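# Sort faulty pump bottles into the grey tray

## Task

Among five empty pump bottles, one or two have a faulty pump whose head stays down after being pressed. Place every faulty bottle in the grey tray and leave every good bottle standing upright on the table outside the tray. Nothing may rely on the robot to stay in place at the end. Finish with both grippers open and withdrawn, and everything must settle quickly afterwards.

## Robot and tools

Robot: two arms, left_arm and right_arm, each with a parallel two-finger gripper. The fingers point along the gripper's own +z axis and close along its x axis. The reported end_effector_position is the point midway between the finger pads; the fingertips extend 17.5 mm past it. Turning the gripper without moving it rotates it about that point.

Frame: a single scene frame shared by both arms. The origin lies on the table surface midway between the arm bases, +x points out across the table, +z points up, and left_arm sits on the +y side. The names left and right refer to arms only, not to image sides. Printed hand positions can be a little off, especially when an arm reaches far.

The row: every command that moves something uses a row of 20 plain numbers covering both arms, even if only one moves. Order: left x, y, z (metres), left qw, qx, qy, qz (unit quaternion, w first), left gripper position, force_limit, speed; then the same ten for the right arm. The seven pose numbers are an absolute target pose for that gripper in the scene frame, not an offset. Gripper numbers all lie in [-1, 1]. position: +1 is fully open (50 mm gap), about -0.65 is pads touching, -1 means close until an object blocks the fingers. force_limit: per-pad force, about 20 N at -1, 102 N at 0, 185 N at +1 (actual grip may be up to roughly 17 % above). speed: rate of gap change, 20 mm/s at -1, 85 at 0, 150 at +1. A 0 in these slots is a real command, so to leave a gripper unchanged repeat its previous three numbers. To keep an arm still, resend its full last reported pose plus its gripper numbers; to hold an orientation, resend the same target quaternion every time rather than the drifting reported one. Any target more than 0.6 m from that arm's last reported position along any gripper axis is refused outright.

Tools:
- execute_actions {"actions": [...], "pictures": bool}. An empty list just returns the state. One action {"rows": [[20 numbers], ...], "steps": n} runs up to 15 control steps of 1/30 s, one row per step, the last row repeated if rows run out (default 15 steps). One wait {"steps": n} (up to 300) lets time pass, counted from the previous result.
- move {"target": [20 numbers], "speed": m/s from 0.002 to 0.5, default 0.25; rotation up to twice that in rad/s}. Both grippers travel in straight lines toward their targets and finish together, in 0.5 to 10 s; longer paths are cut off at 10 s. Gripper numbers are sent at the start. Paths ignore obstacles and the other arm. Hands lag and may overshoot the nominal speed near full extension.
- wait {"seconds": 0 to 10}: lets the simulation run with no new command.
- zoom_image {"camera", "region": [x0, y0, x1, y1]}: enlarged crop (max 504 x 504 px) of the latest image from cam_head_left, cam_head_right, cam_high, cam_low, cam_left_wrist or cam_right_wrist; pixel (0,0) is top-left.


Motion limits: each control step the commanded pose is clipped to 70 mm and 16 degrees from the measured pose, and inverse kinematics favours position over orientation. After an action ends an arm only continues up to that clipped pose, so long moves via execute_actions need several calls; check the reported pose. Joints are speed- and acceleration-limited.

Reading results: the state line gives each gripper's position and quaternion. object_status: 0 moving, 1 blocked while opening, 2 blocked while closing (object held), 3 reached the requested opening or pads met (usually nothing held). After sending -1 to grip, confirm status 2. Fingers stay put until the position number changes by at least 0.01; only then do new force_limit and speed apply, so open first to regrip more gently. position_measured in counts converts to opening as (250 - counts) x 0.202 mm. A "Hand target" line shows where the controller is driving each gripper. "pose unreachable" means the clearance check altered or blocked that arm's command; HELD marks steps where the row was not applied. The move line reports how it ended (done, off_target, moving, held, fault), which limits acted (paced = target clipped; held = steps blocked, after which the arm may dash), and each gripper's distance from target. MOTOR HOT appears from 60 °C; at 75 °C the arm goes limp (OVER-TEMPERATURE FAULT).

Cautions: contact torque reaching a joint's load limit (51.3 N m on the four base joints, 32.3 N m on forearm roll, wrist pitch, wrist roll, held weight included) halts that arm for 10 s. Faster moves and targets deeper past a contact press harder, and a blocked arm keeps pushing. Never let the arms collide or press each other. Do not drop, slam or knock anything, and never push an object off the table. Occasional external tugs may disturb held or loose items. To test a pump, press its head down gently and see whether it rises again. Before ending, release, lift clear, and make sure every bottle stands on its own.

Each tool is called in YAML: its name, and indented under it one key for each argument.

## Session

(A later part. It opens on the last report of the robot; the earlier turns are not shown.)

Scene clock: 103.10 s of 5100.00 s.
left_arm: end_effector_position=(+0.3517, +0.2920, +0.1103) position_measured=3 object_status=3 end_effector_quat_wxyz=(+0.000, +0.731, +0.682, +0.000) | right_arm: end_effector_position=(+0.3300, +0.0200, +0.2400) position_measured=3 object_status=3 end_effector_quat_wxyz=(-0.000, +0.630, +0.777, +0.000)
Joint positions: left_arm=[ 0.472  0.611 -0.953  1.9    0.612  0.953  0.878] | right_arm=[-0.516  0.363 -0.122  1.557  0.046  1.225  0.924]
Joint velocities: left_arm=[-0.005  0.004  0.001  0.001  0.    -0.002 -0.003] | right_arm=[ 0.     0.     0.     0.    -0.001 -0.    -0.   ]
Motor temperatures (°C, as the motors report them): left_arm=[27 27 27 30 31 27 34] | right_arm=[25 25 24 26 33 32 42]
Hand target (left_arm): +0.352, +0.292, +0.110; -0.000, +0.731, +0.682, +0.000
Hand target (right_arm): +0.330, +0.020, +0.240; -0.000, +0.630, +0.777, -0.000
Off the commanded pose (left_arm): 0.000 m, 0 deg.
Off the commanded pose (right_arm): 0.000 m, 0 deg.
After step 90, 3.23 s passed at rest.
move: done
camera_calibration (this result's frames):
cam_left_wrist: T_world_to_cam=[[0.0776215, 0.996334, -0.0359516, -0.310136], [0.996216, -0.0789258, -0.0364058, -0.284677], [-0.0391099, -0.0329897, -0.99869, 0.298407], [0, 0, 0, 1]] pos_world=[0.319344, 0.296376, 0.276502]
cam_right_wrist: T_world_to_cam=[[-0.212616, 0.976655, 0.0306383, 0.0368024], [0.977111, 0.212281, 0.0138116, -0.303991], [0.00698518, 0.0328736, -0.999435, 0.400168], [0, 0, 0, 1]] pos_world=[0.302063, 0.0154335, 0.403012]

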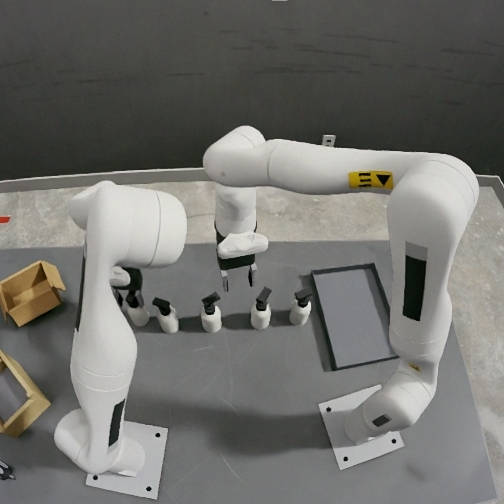

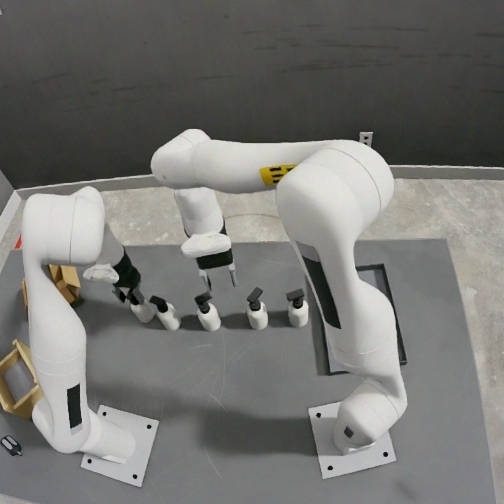

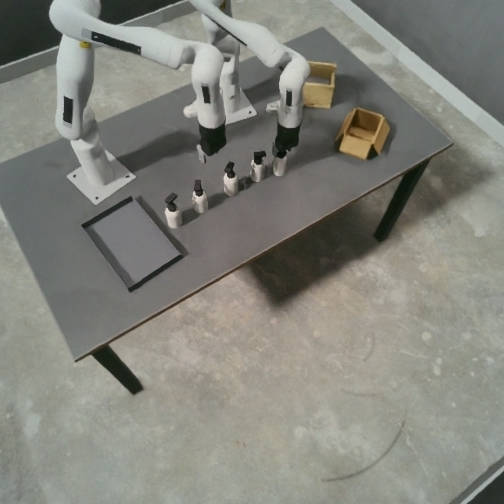

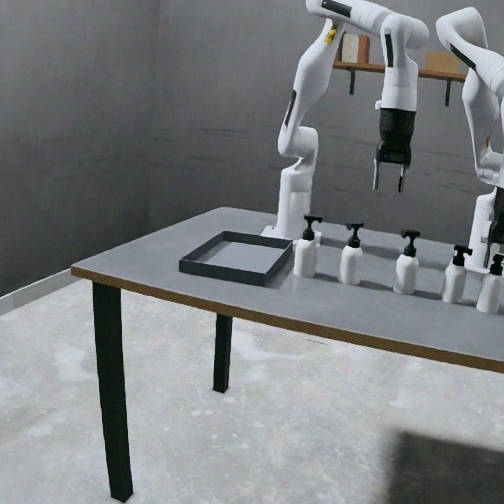

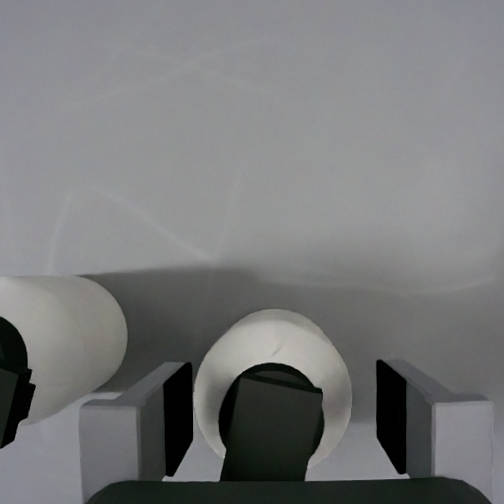

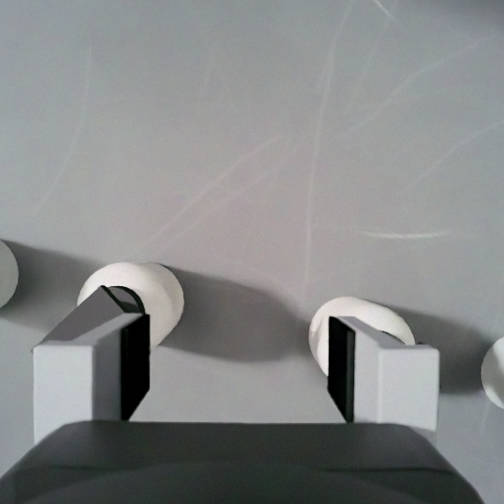

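move:
  target: [0.352,0.292,0.11,0,0.731,0.682,0,-1,-0.5,1,0.36,-0.2,0.26,0,0.731,0.682,0,1,0,1]

move:
  target: [0.352,0.292,0.2,0,0.731,0.682,0,-1,-0.5,1,0.36,-0.25,0.26,0,0.731,0.682,0,1,0,1]
  speed: 0.15

move:
  target: [0.352,0.292,0.27,0,0.731,0.682,0,-1,-0.5,1,0.36,-0.3,0.26,0,0.731,0.682,0,1,0,1]

move:
  target: [0.235,0.03,0.25,0,0.731,0.682,0,-1,-0.5,1,0.36,-0.3,0.26,0,0.731,0.682,0,1,0,1]

Scene clock: 120.33 s of 5100.00 s.
left_arm: end_effector_position=(+0.3521, +0.2920, +0.1101) position_measured=123 object_status=2 end_effector_quat_wxyz=(+0.000, +0.731, +0.682, +0.000) | right_arm: end_effector_position=(+0.3604, -0.2005, +0.2598) position_measured=3 object_status=3 end_effector_quat_wxyz=(+0.001, +0.731, +0.682, -0.001)
Joint positions: left_arm=[ 0.471  0.612 -0.952  1.899  0.612  0.953  0.877] | right_arm=[-0.142  0.16   0.077  1.768 -0.011  1.215  1.231]
Joint velocities: left_arm=[ 0.    -0.001 -0.    -0.     0.001  0.    -0.   ] | right_arm=[ 0.004 -0.     0.003 -0.001 -0.001 -0.001  0.002]
Motor temperatures (°C, as the motors report them): left_arm=[27 27 27 30 31 27 34] | right_arm=[25 26 24 26 33 32 42]
Hand target (left_arm): +0.352, +0.292, +0.110; -0.000, +0.731, +0.682, -0.000
Hand target (right_arm): +0.360, -0.201, +0.260; +0.001, +0.731, +0.682, -0.001
Off the commanded pose (left_arm): 0.000 m, 0 deg.
Off the commanded pose (right_arm): 0.001 m, 0 deg.
After step 90, 12.83 s passed at rest.
move: done
camera_calibration (this result's frames):
cam_left_wrist: T_world_to_cam=[[0.0772591, 0.996362, -0.0359766, -0.310129], [0.996246, -0.0785627, -0.0363509, -0.28516], [-0.0390451, -0.0330331, -0.998691, 0.298216], [0, 0, 0, 1]] pos_world=[0.319693, 0.296449, 0.276302]
cam_right_wrist: T_world_to_cam=[[0.0624393, 0.997648, 0.0282817, 0.163747], [0.997926, -0.062851, 0.0139078, -0.349829], [0.0156526, 0.0273547, -0.999503, 0.42282], [0, 0, 0, 1]] pos_world=[0.332261, -0.196915, 0.422845]

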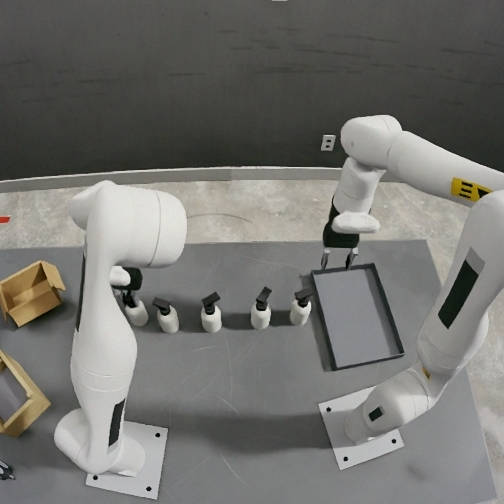

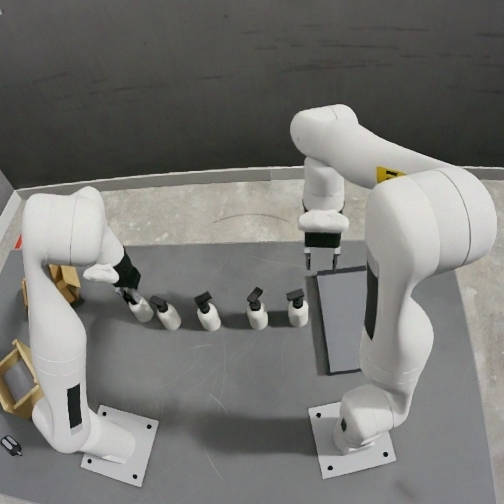

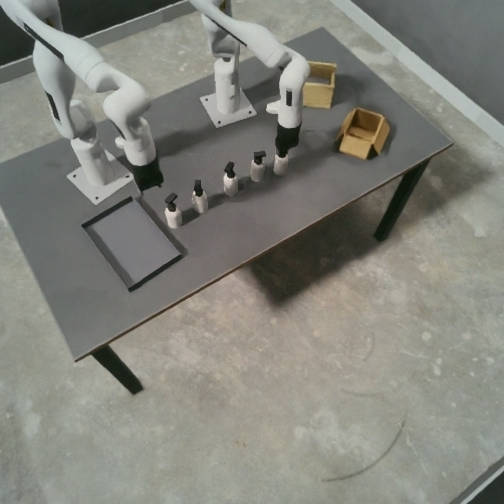

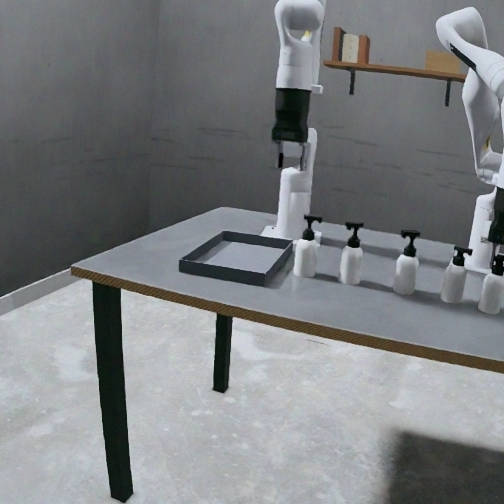

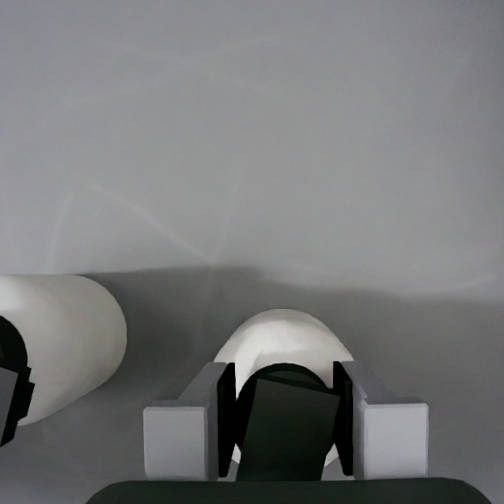

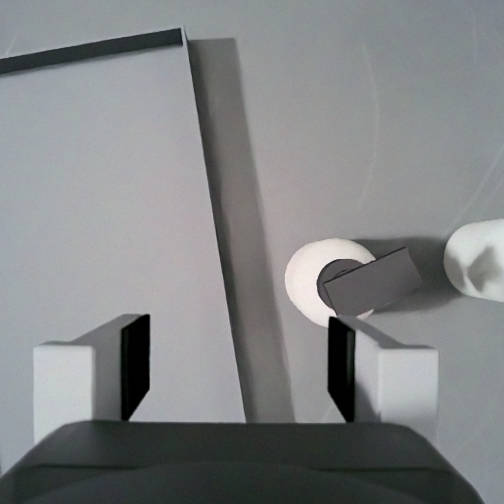

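Scene clock: 121.37 s of 5100.00 s.
left_arm: end_effector_position=(+0.3523, +0.2920, +0.1997) position_measured=123 object_status=2 end_effector_quat_wxyz=(-0.000, +0.731, +0.682, -0.000) | right_arm: end_effector_position=(+0.3600, -0.2501, +0.2600) position_measured=3 object_status=3 end_effector_quat_wxyz=(+0.000, +0.731, +0.682, -0.000)
Joint positions: left_arm=[ 0.555  0.483 -1.055  1.754  0.453  1.174  1.016] | right_arm=[-0.05   0.142  0.127  1.79  -0.019  1.211  1.376]
Joint velocities: left_arm=[ 0.002 -0.003  0.    -0.002  0.     0.001  0.001] | right_arm=[ 0.002  0.001  0.001 -0.    -0.001 -0.     0.002]
Motor temperatures (°C, as the motors report them): left_arm=[27 27 27 30 31 27 34] | right_arm=[25 26 24 26 33 32 42]
Hand target (left_arm): +0.352, +0.292, +0.200; +0.000, +0.731, +0.682, -0.000
Hand target (right_arm): +0.360, -0.250, +0.260; +0.000, +0.731, +0.682, -0.000
Off the commanded pose (left_arm): 0.000 m, 0 deg.
Off the commanded pose (right_arm): 0.000 m, 0 deg.
move: done
camera_calibration (this result's frames):
cam_left_wrist: T_world_to_cam=[[0.07702, 0.996379, -0.0360114, -0.306779], [0.996252, -0.0783361, -0.0366851, -0.282167], [-0.0393733, -0.033051, -0.998678, 0.387868], [0, 0, 0, 1]] pos_world=[0.320009, 0.296383, 0.365956]
cam_right_wrist: T_world_to_cam=[[0.0628655, 0.99757, 0.0300222, 0.212584], [0.997901, -0.0632978, 0.0136714, -0.352646], [0.0155386, 0.0290997, -0.999456, 0.424786], [0, 0, 0, 1]] pos_world=[0.331941, -0.24675, 0.422993]

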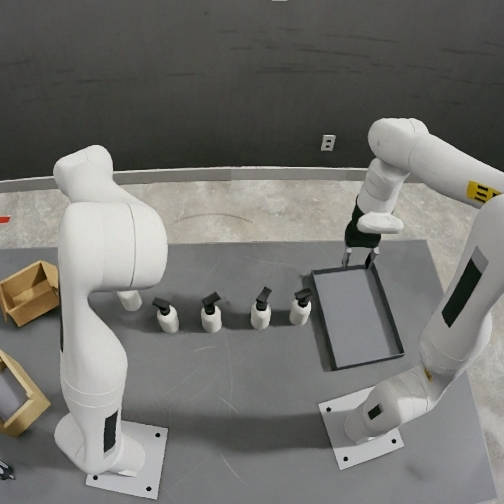

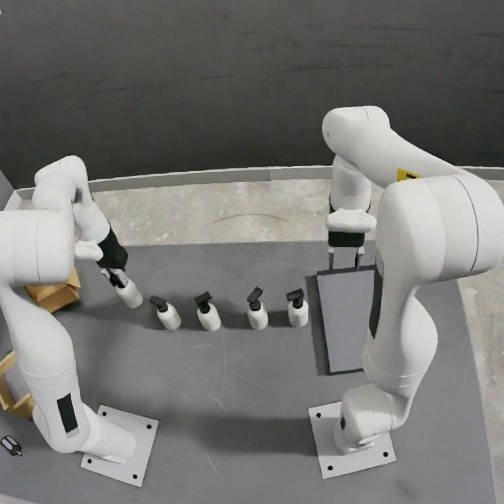

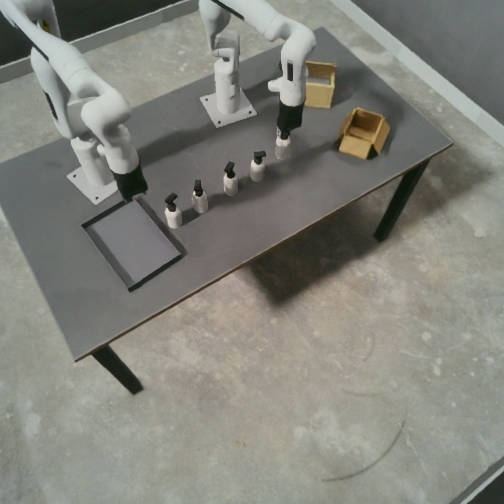

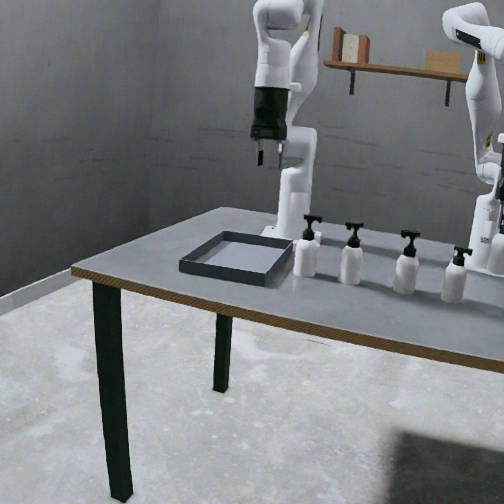

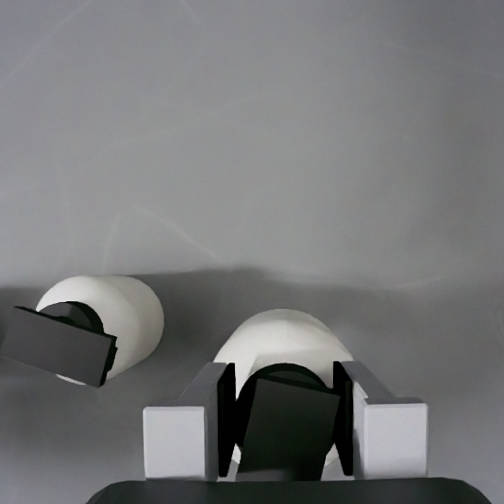

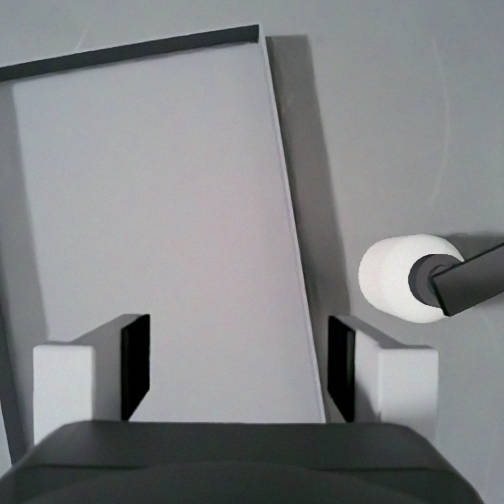

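Scene clock: 122.23 s of 5100.00 s.
left_arm: end_effector_position=(+0.3523, +0.2919, +0.2698) position_measured=123 object_status=2 end_effector_quat_wxyz=(-0.000, +0.731, +0.682, -0.000) | right_arm: end_effector_position=(+0.3600, -0.3001, +0.2600) position_measured=3 object_status=3 end_effector_quat_wxyz=(+0.000, +0.731, +0.682, -0.000)
Joint positions: left_arm=[ 0.593  0.407 -1.1    1.604  0.369  1.36   1.096] | right_arm=[ 0.044  0.141  0.182  1.793 -0.026  1.211  1.526]
Joint velocities: left_arm=[-0.001 -0.002  0.001 -0.004 -0.001  0.002  0.   ] | right_arm=[ 0.003  0.002  0.002 -0.001 -0.     0.     0.002]
Motor temperatures (°C, as the motors report them): left_arm=[27 27 27 30 31 27 34] | right_arm=[25 26 24 26 33 32 42]
Hand target (left_arm): +0.352, +0.292, +0.270; +0.000, +0.731, +0.682, -0.000
Hand target (right_arm): +0.360, -0.300, +0.260; +0.000, +0.731, +0.682, -0.000
Off the commanded pose (left_arm): 0.000 m, 0 deg.
Off the commanded pose (right_arm): 0.000 m, 0 deg.
move: done
camera_calibration (this result's frames):
cam_left_wrist: T_world_to_cam=[[0.0772046, 0.996365, -0.0360051, -0.304269], [0.996238, -0.0785196, -0.0366601, -0.279491], [-0.039354, -0.0330394, -0.998679, 0.457857], [0, 0, 0, 1]] pos_world=[0.319949, 0.296345, 0.436051]
cam_right_wrist: T_world_to_cam=[[0.0627823, 0.997576, 0.0300107, 0.262466], [0.997906, -0.0632143, 0.0136679, -0.355766], [0.0155318, 0.0290897, -0.999456, 0.426278], [0, 0, 0, 1]] pos_world=[0.331922, -0.29672, 0.423032]

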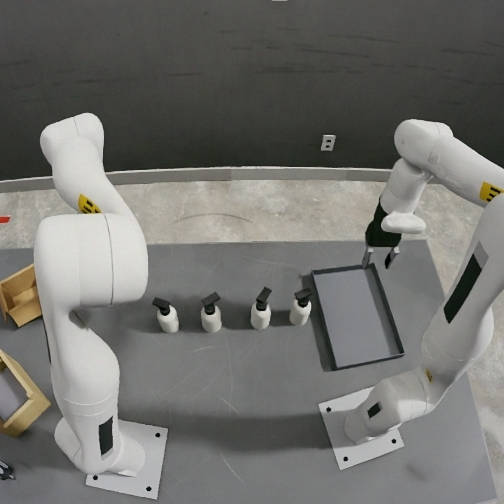

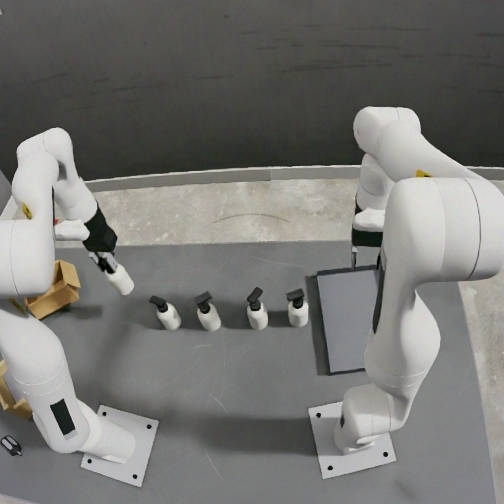

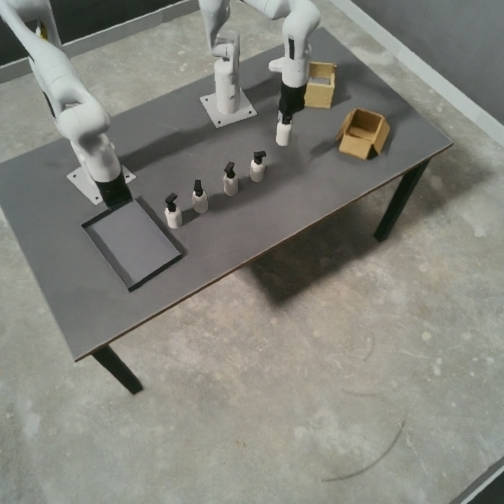

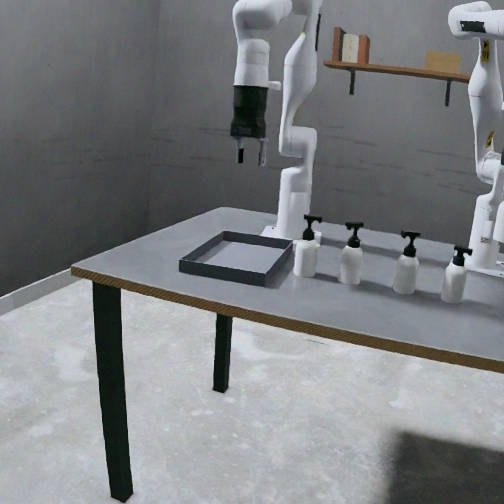

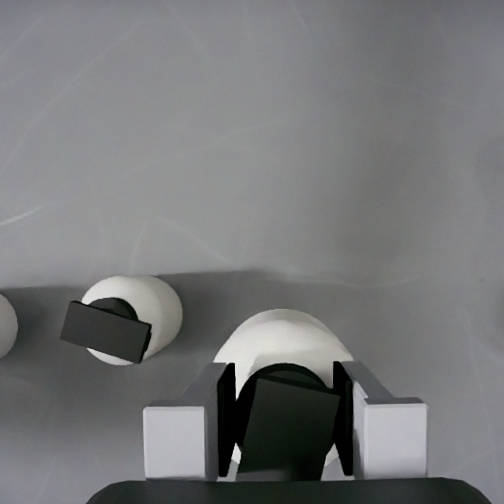

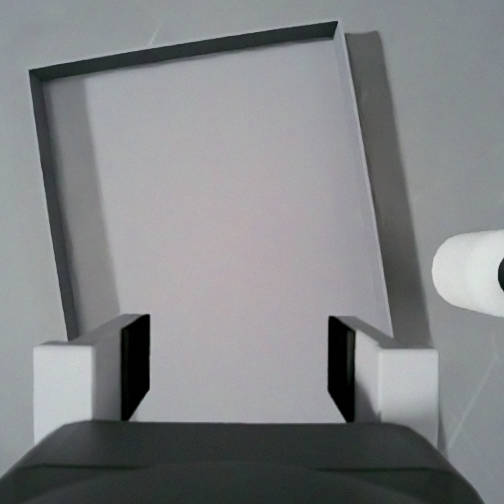

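Scene clock: 123.90 s of 5100.00 s.
left_arm: end_effector_position=(+0.2354, +0.0309, +0.2500) position_measured=123 object_status=2 end_effector_quat_wxyz=(-0.000, +0.731, +0.682, +0.001) | right_arm: end_effector_position=(+0.3600, -0.3000, +0.2600) position_measured=3 object_status=3 end_effector_quat_wxyz=(+0.000, +0.731, +0.682, -0.000)
Joint positions: left_arm=[ 1.324  0.393 -1.063  1.674  0.354  1.286  1.84 ] | right_arm=[ 0.044  0.141  0.182  1.793 -0.027  1.211  1.526]
Joint velocities: left_arm=[ 0.007  0.003  0.003 -0.    -0.002 -0.     0.002] | right_arm=[ 0.     0.001 -0.    -0.001  0.     0.001 -0.   ]
Motor temperatures (°C, as the motors report them): left_arm=[27 27 27 30 31 27 34] | right_arm=[25 26 24 26 33 32 42]
Hand target (left_arm): +0.235, +0.031, +0.250; -0.000, +0.731, +0.682, +0.001
Hand target (right_arm): +0.360, -0.300, +0.260; -0.000, +0.731, +0.682, -0.000
Off the commanded pose (left_arm): 0.001 m, 0 deg.
Off the commanded pose (right_arm): 0.000 m, 0 deg.
move: done
camera_calibration (this result's frames):
cam_left_wrist: T_world_to_cam=[[0.0768757, 0.996459, -0.0340632, -0.0363048], [0.996333, -0.0780637, -0.0350365, -0.184718], [-0.0375716, -0.0312448, -0.998805, 0.42442], [0, 0, 0, 1]] pos_world=[0.202778, 0.0350173, 0.416204]
cam_right_wrist: T_world_to_cam=[[0.0631014, 0.997537, 0.0306343, 0.262106], [0.997883, -0.0635475, 0.0138116, -0.355878], [0.0157243, 0.0296979, -0.999435, 0.426367], [0, 0, 0, 1]] pos_world=[0.331881, -0.296738, 0.423012]

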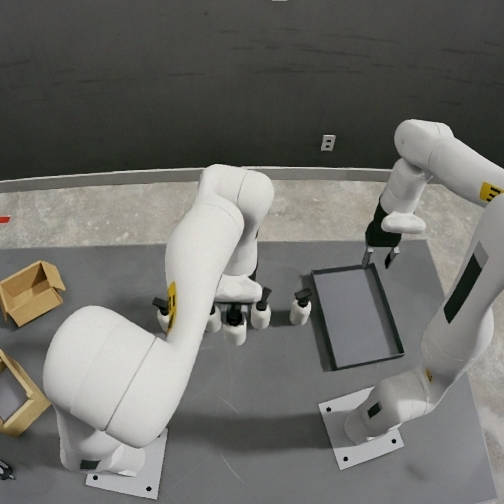

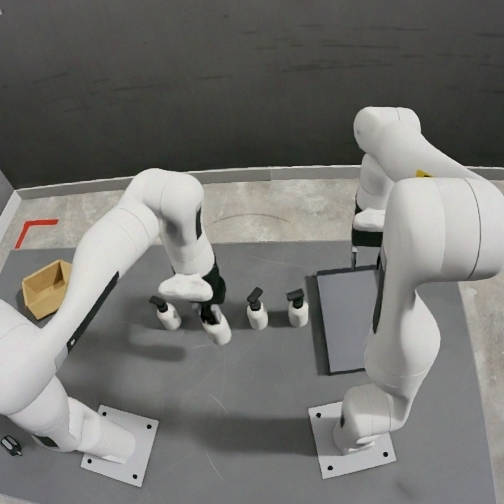

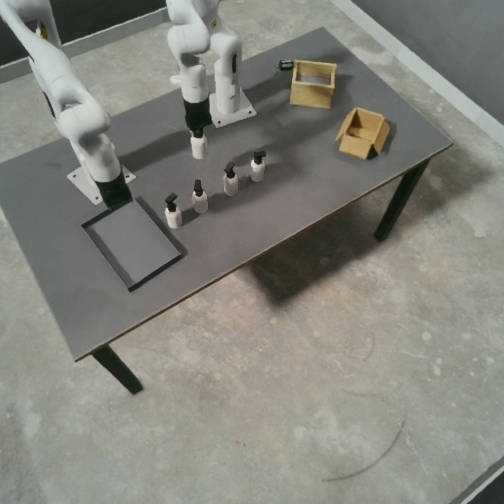

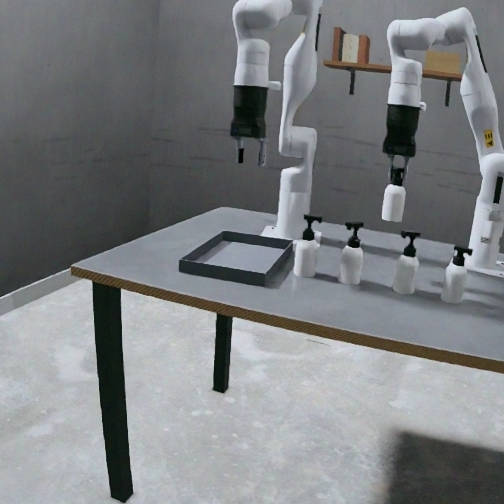

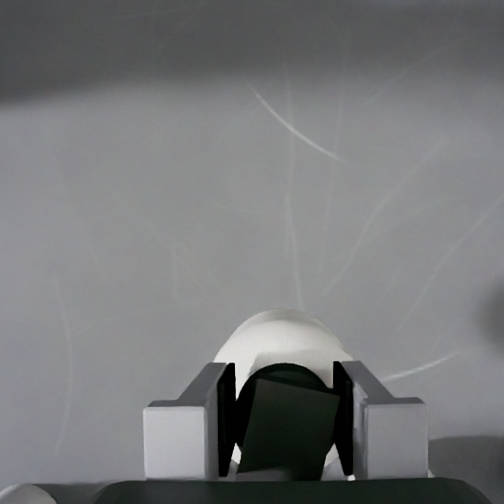

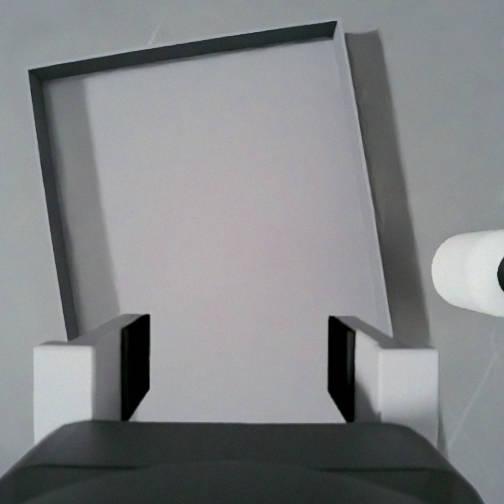

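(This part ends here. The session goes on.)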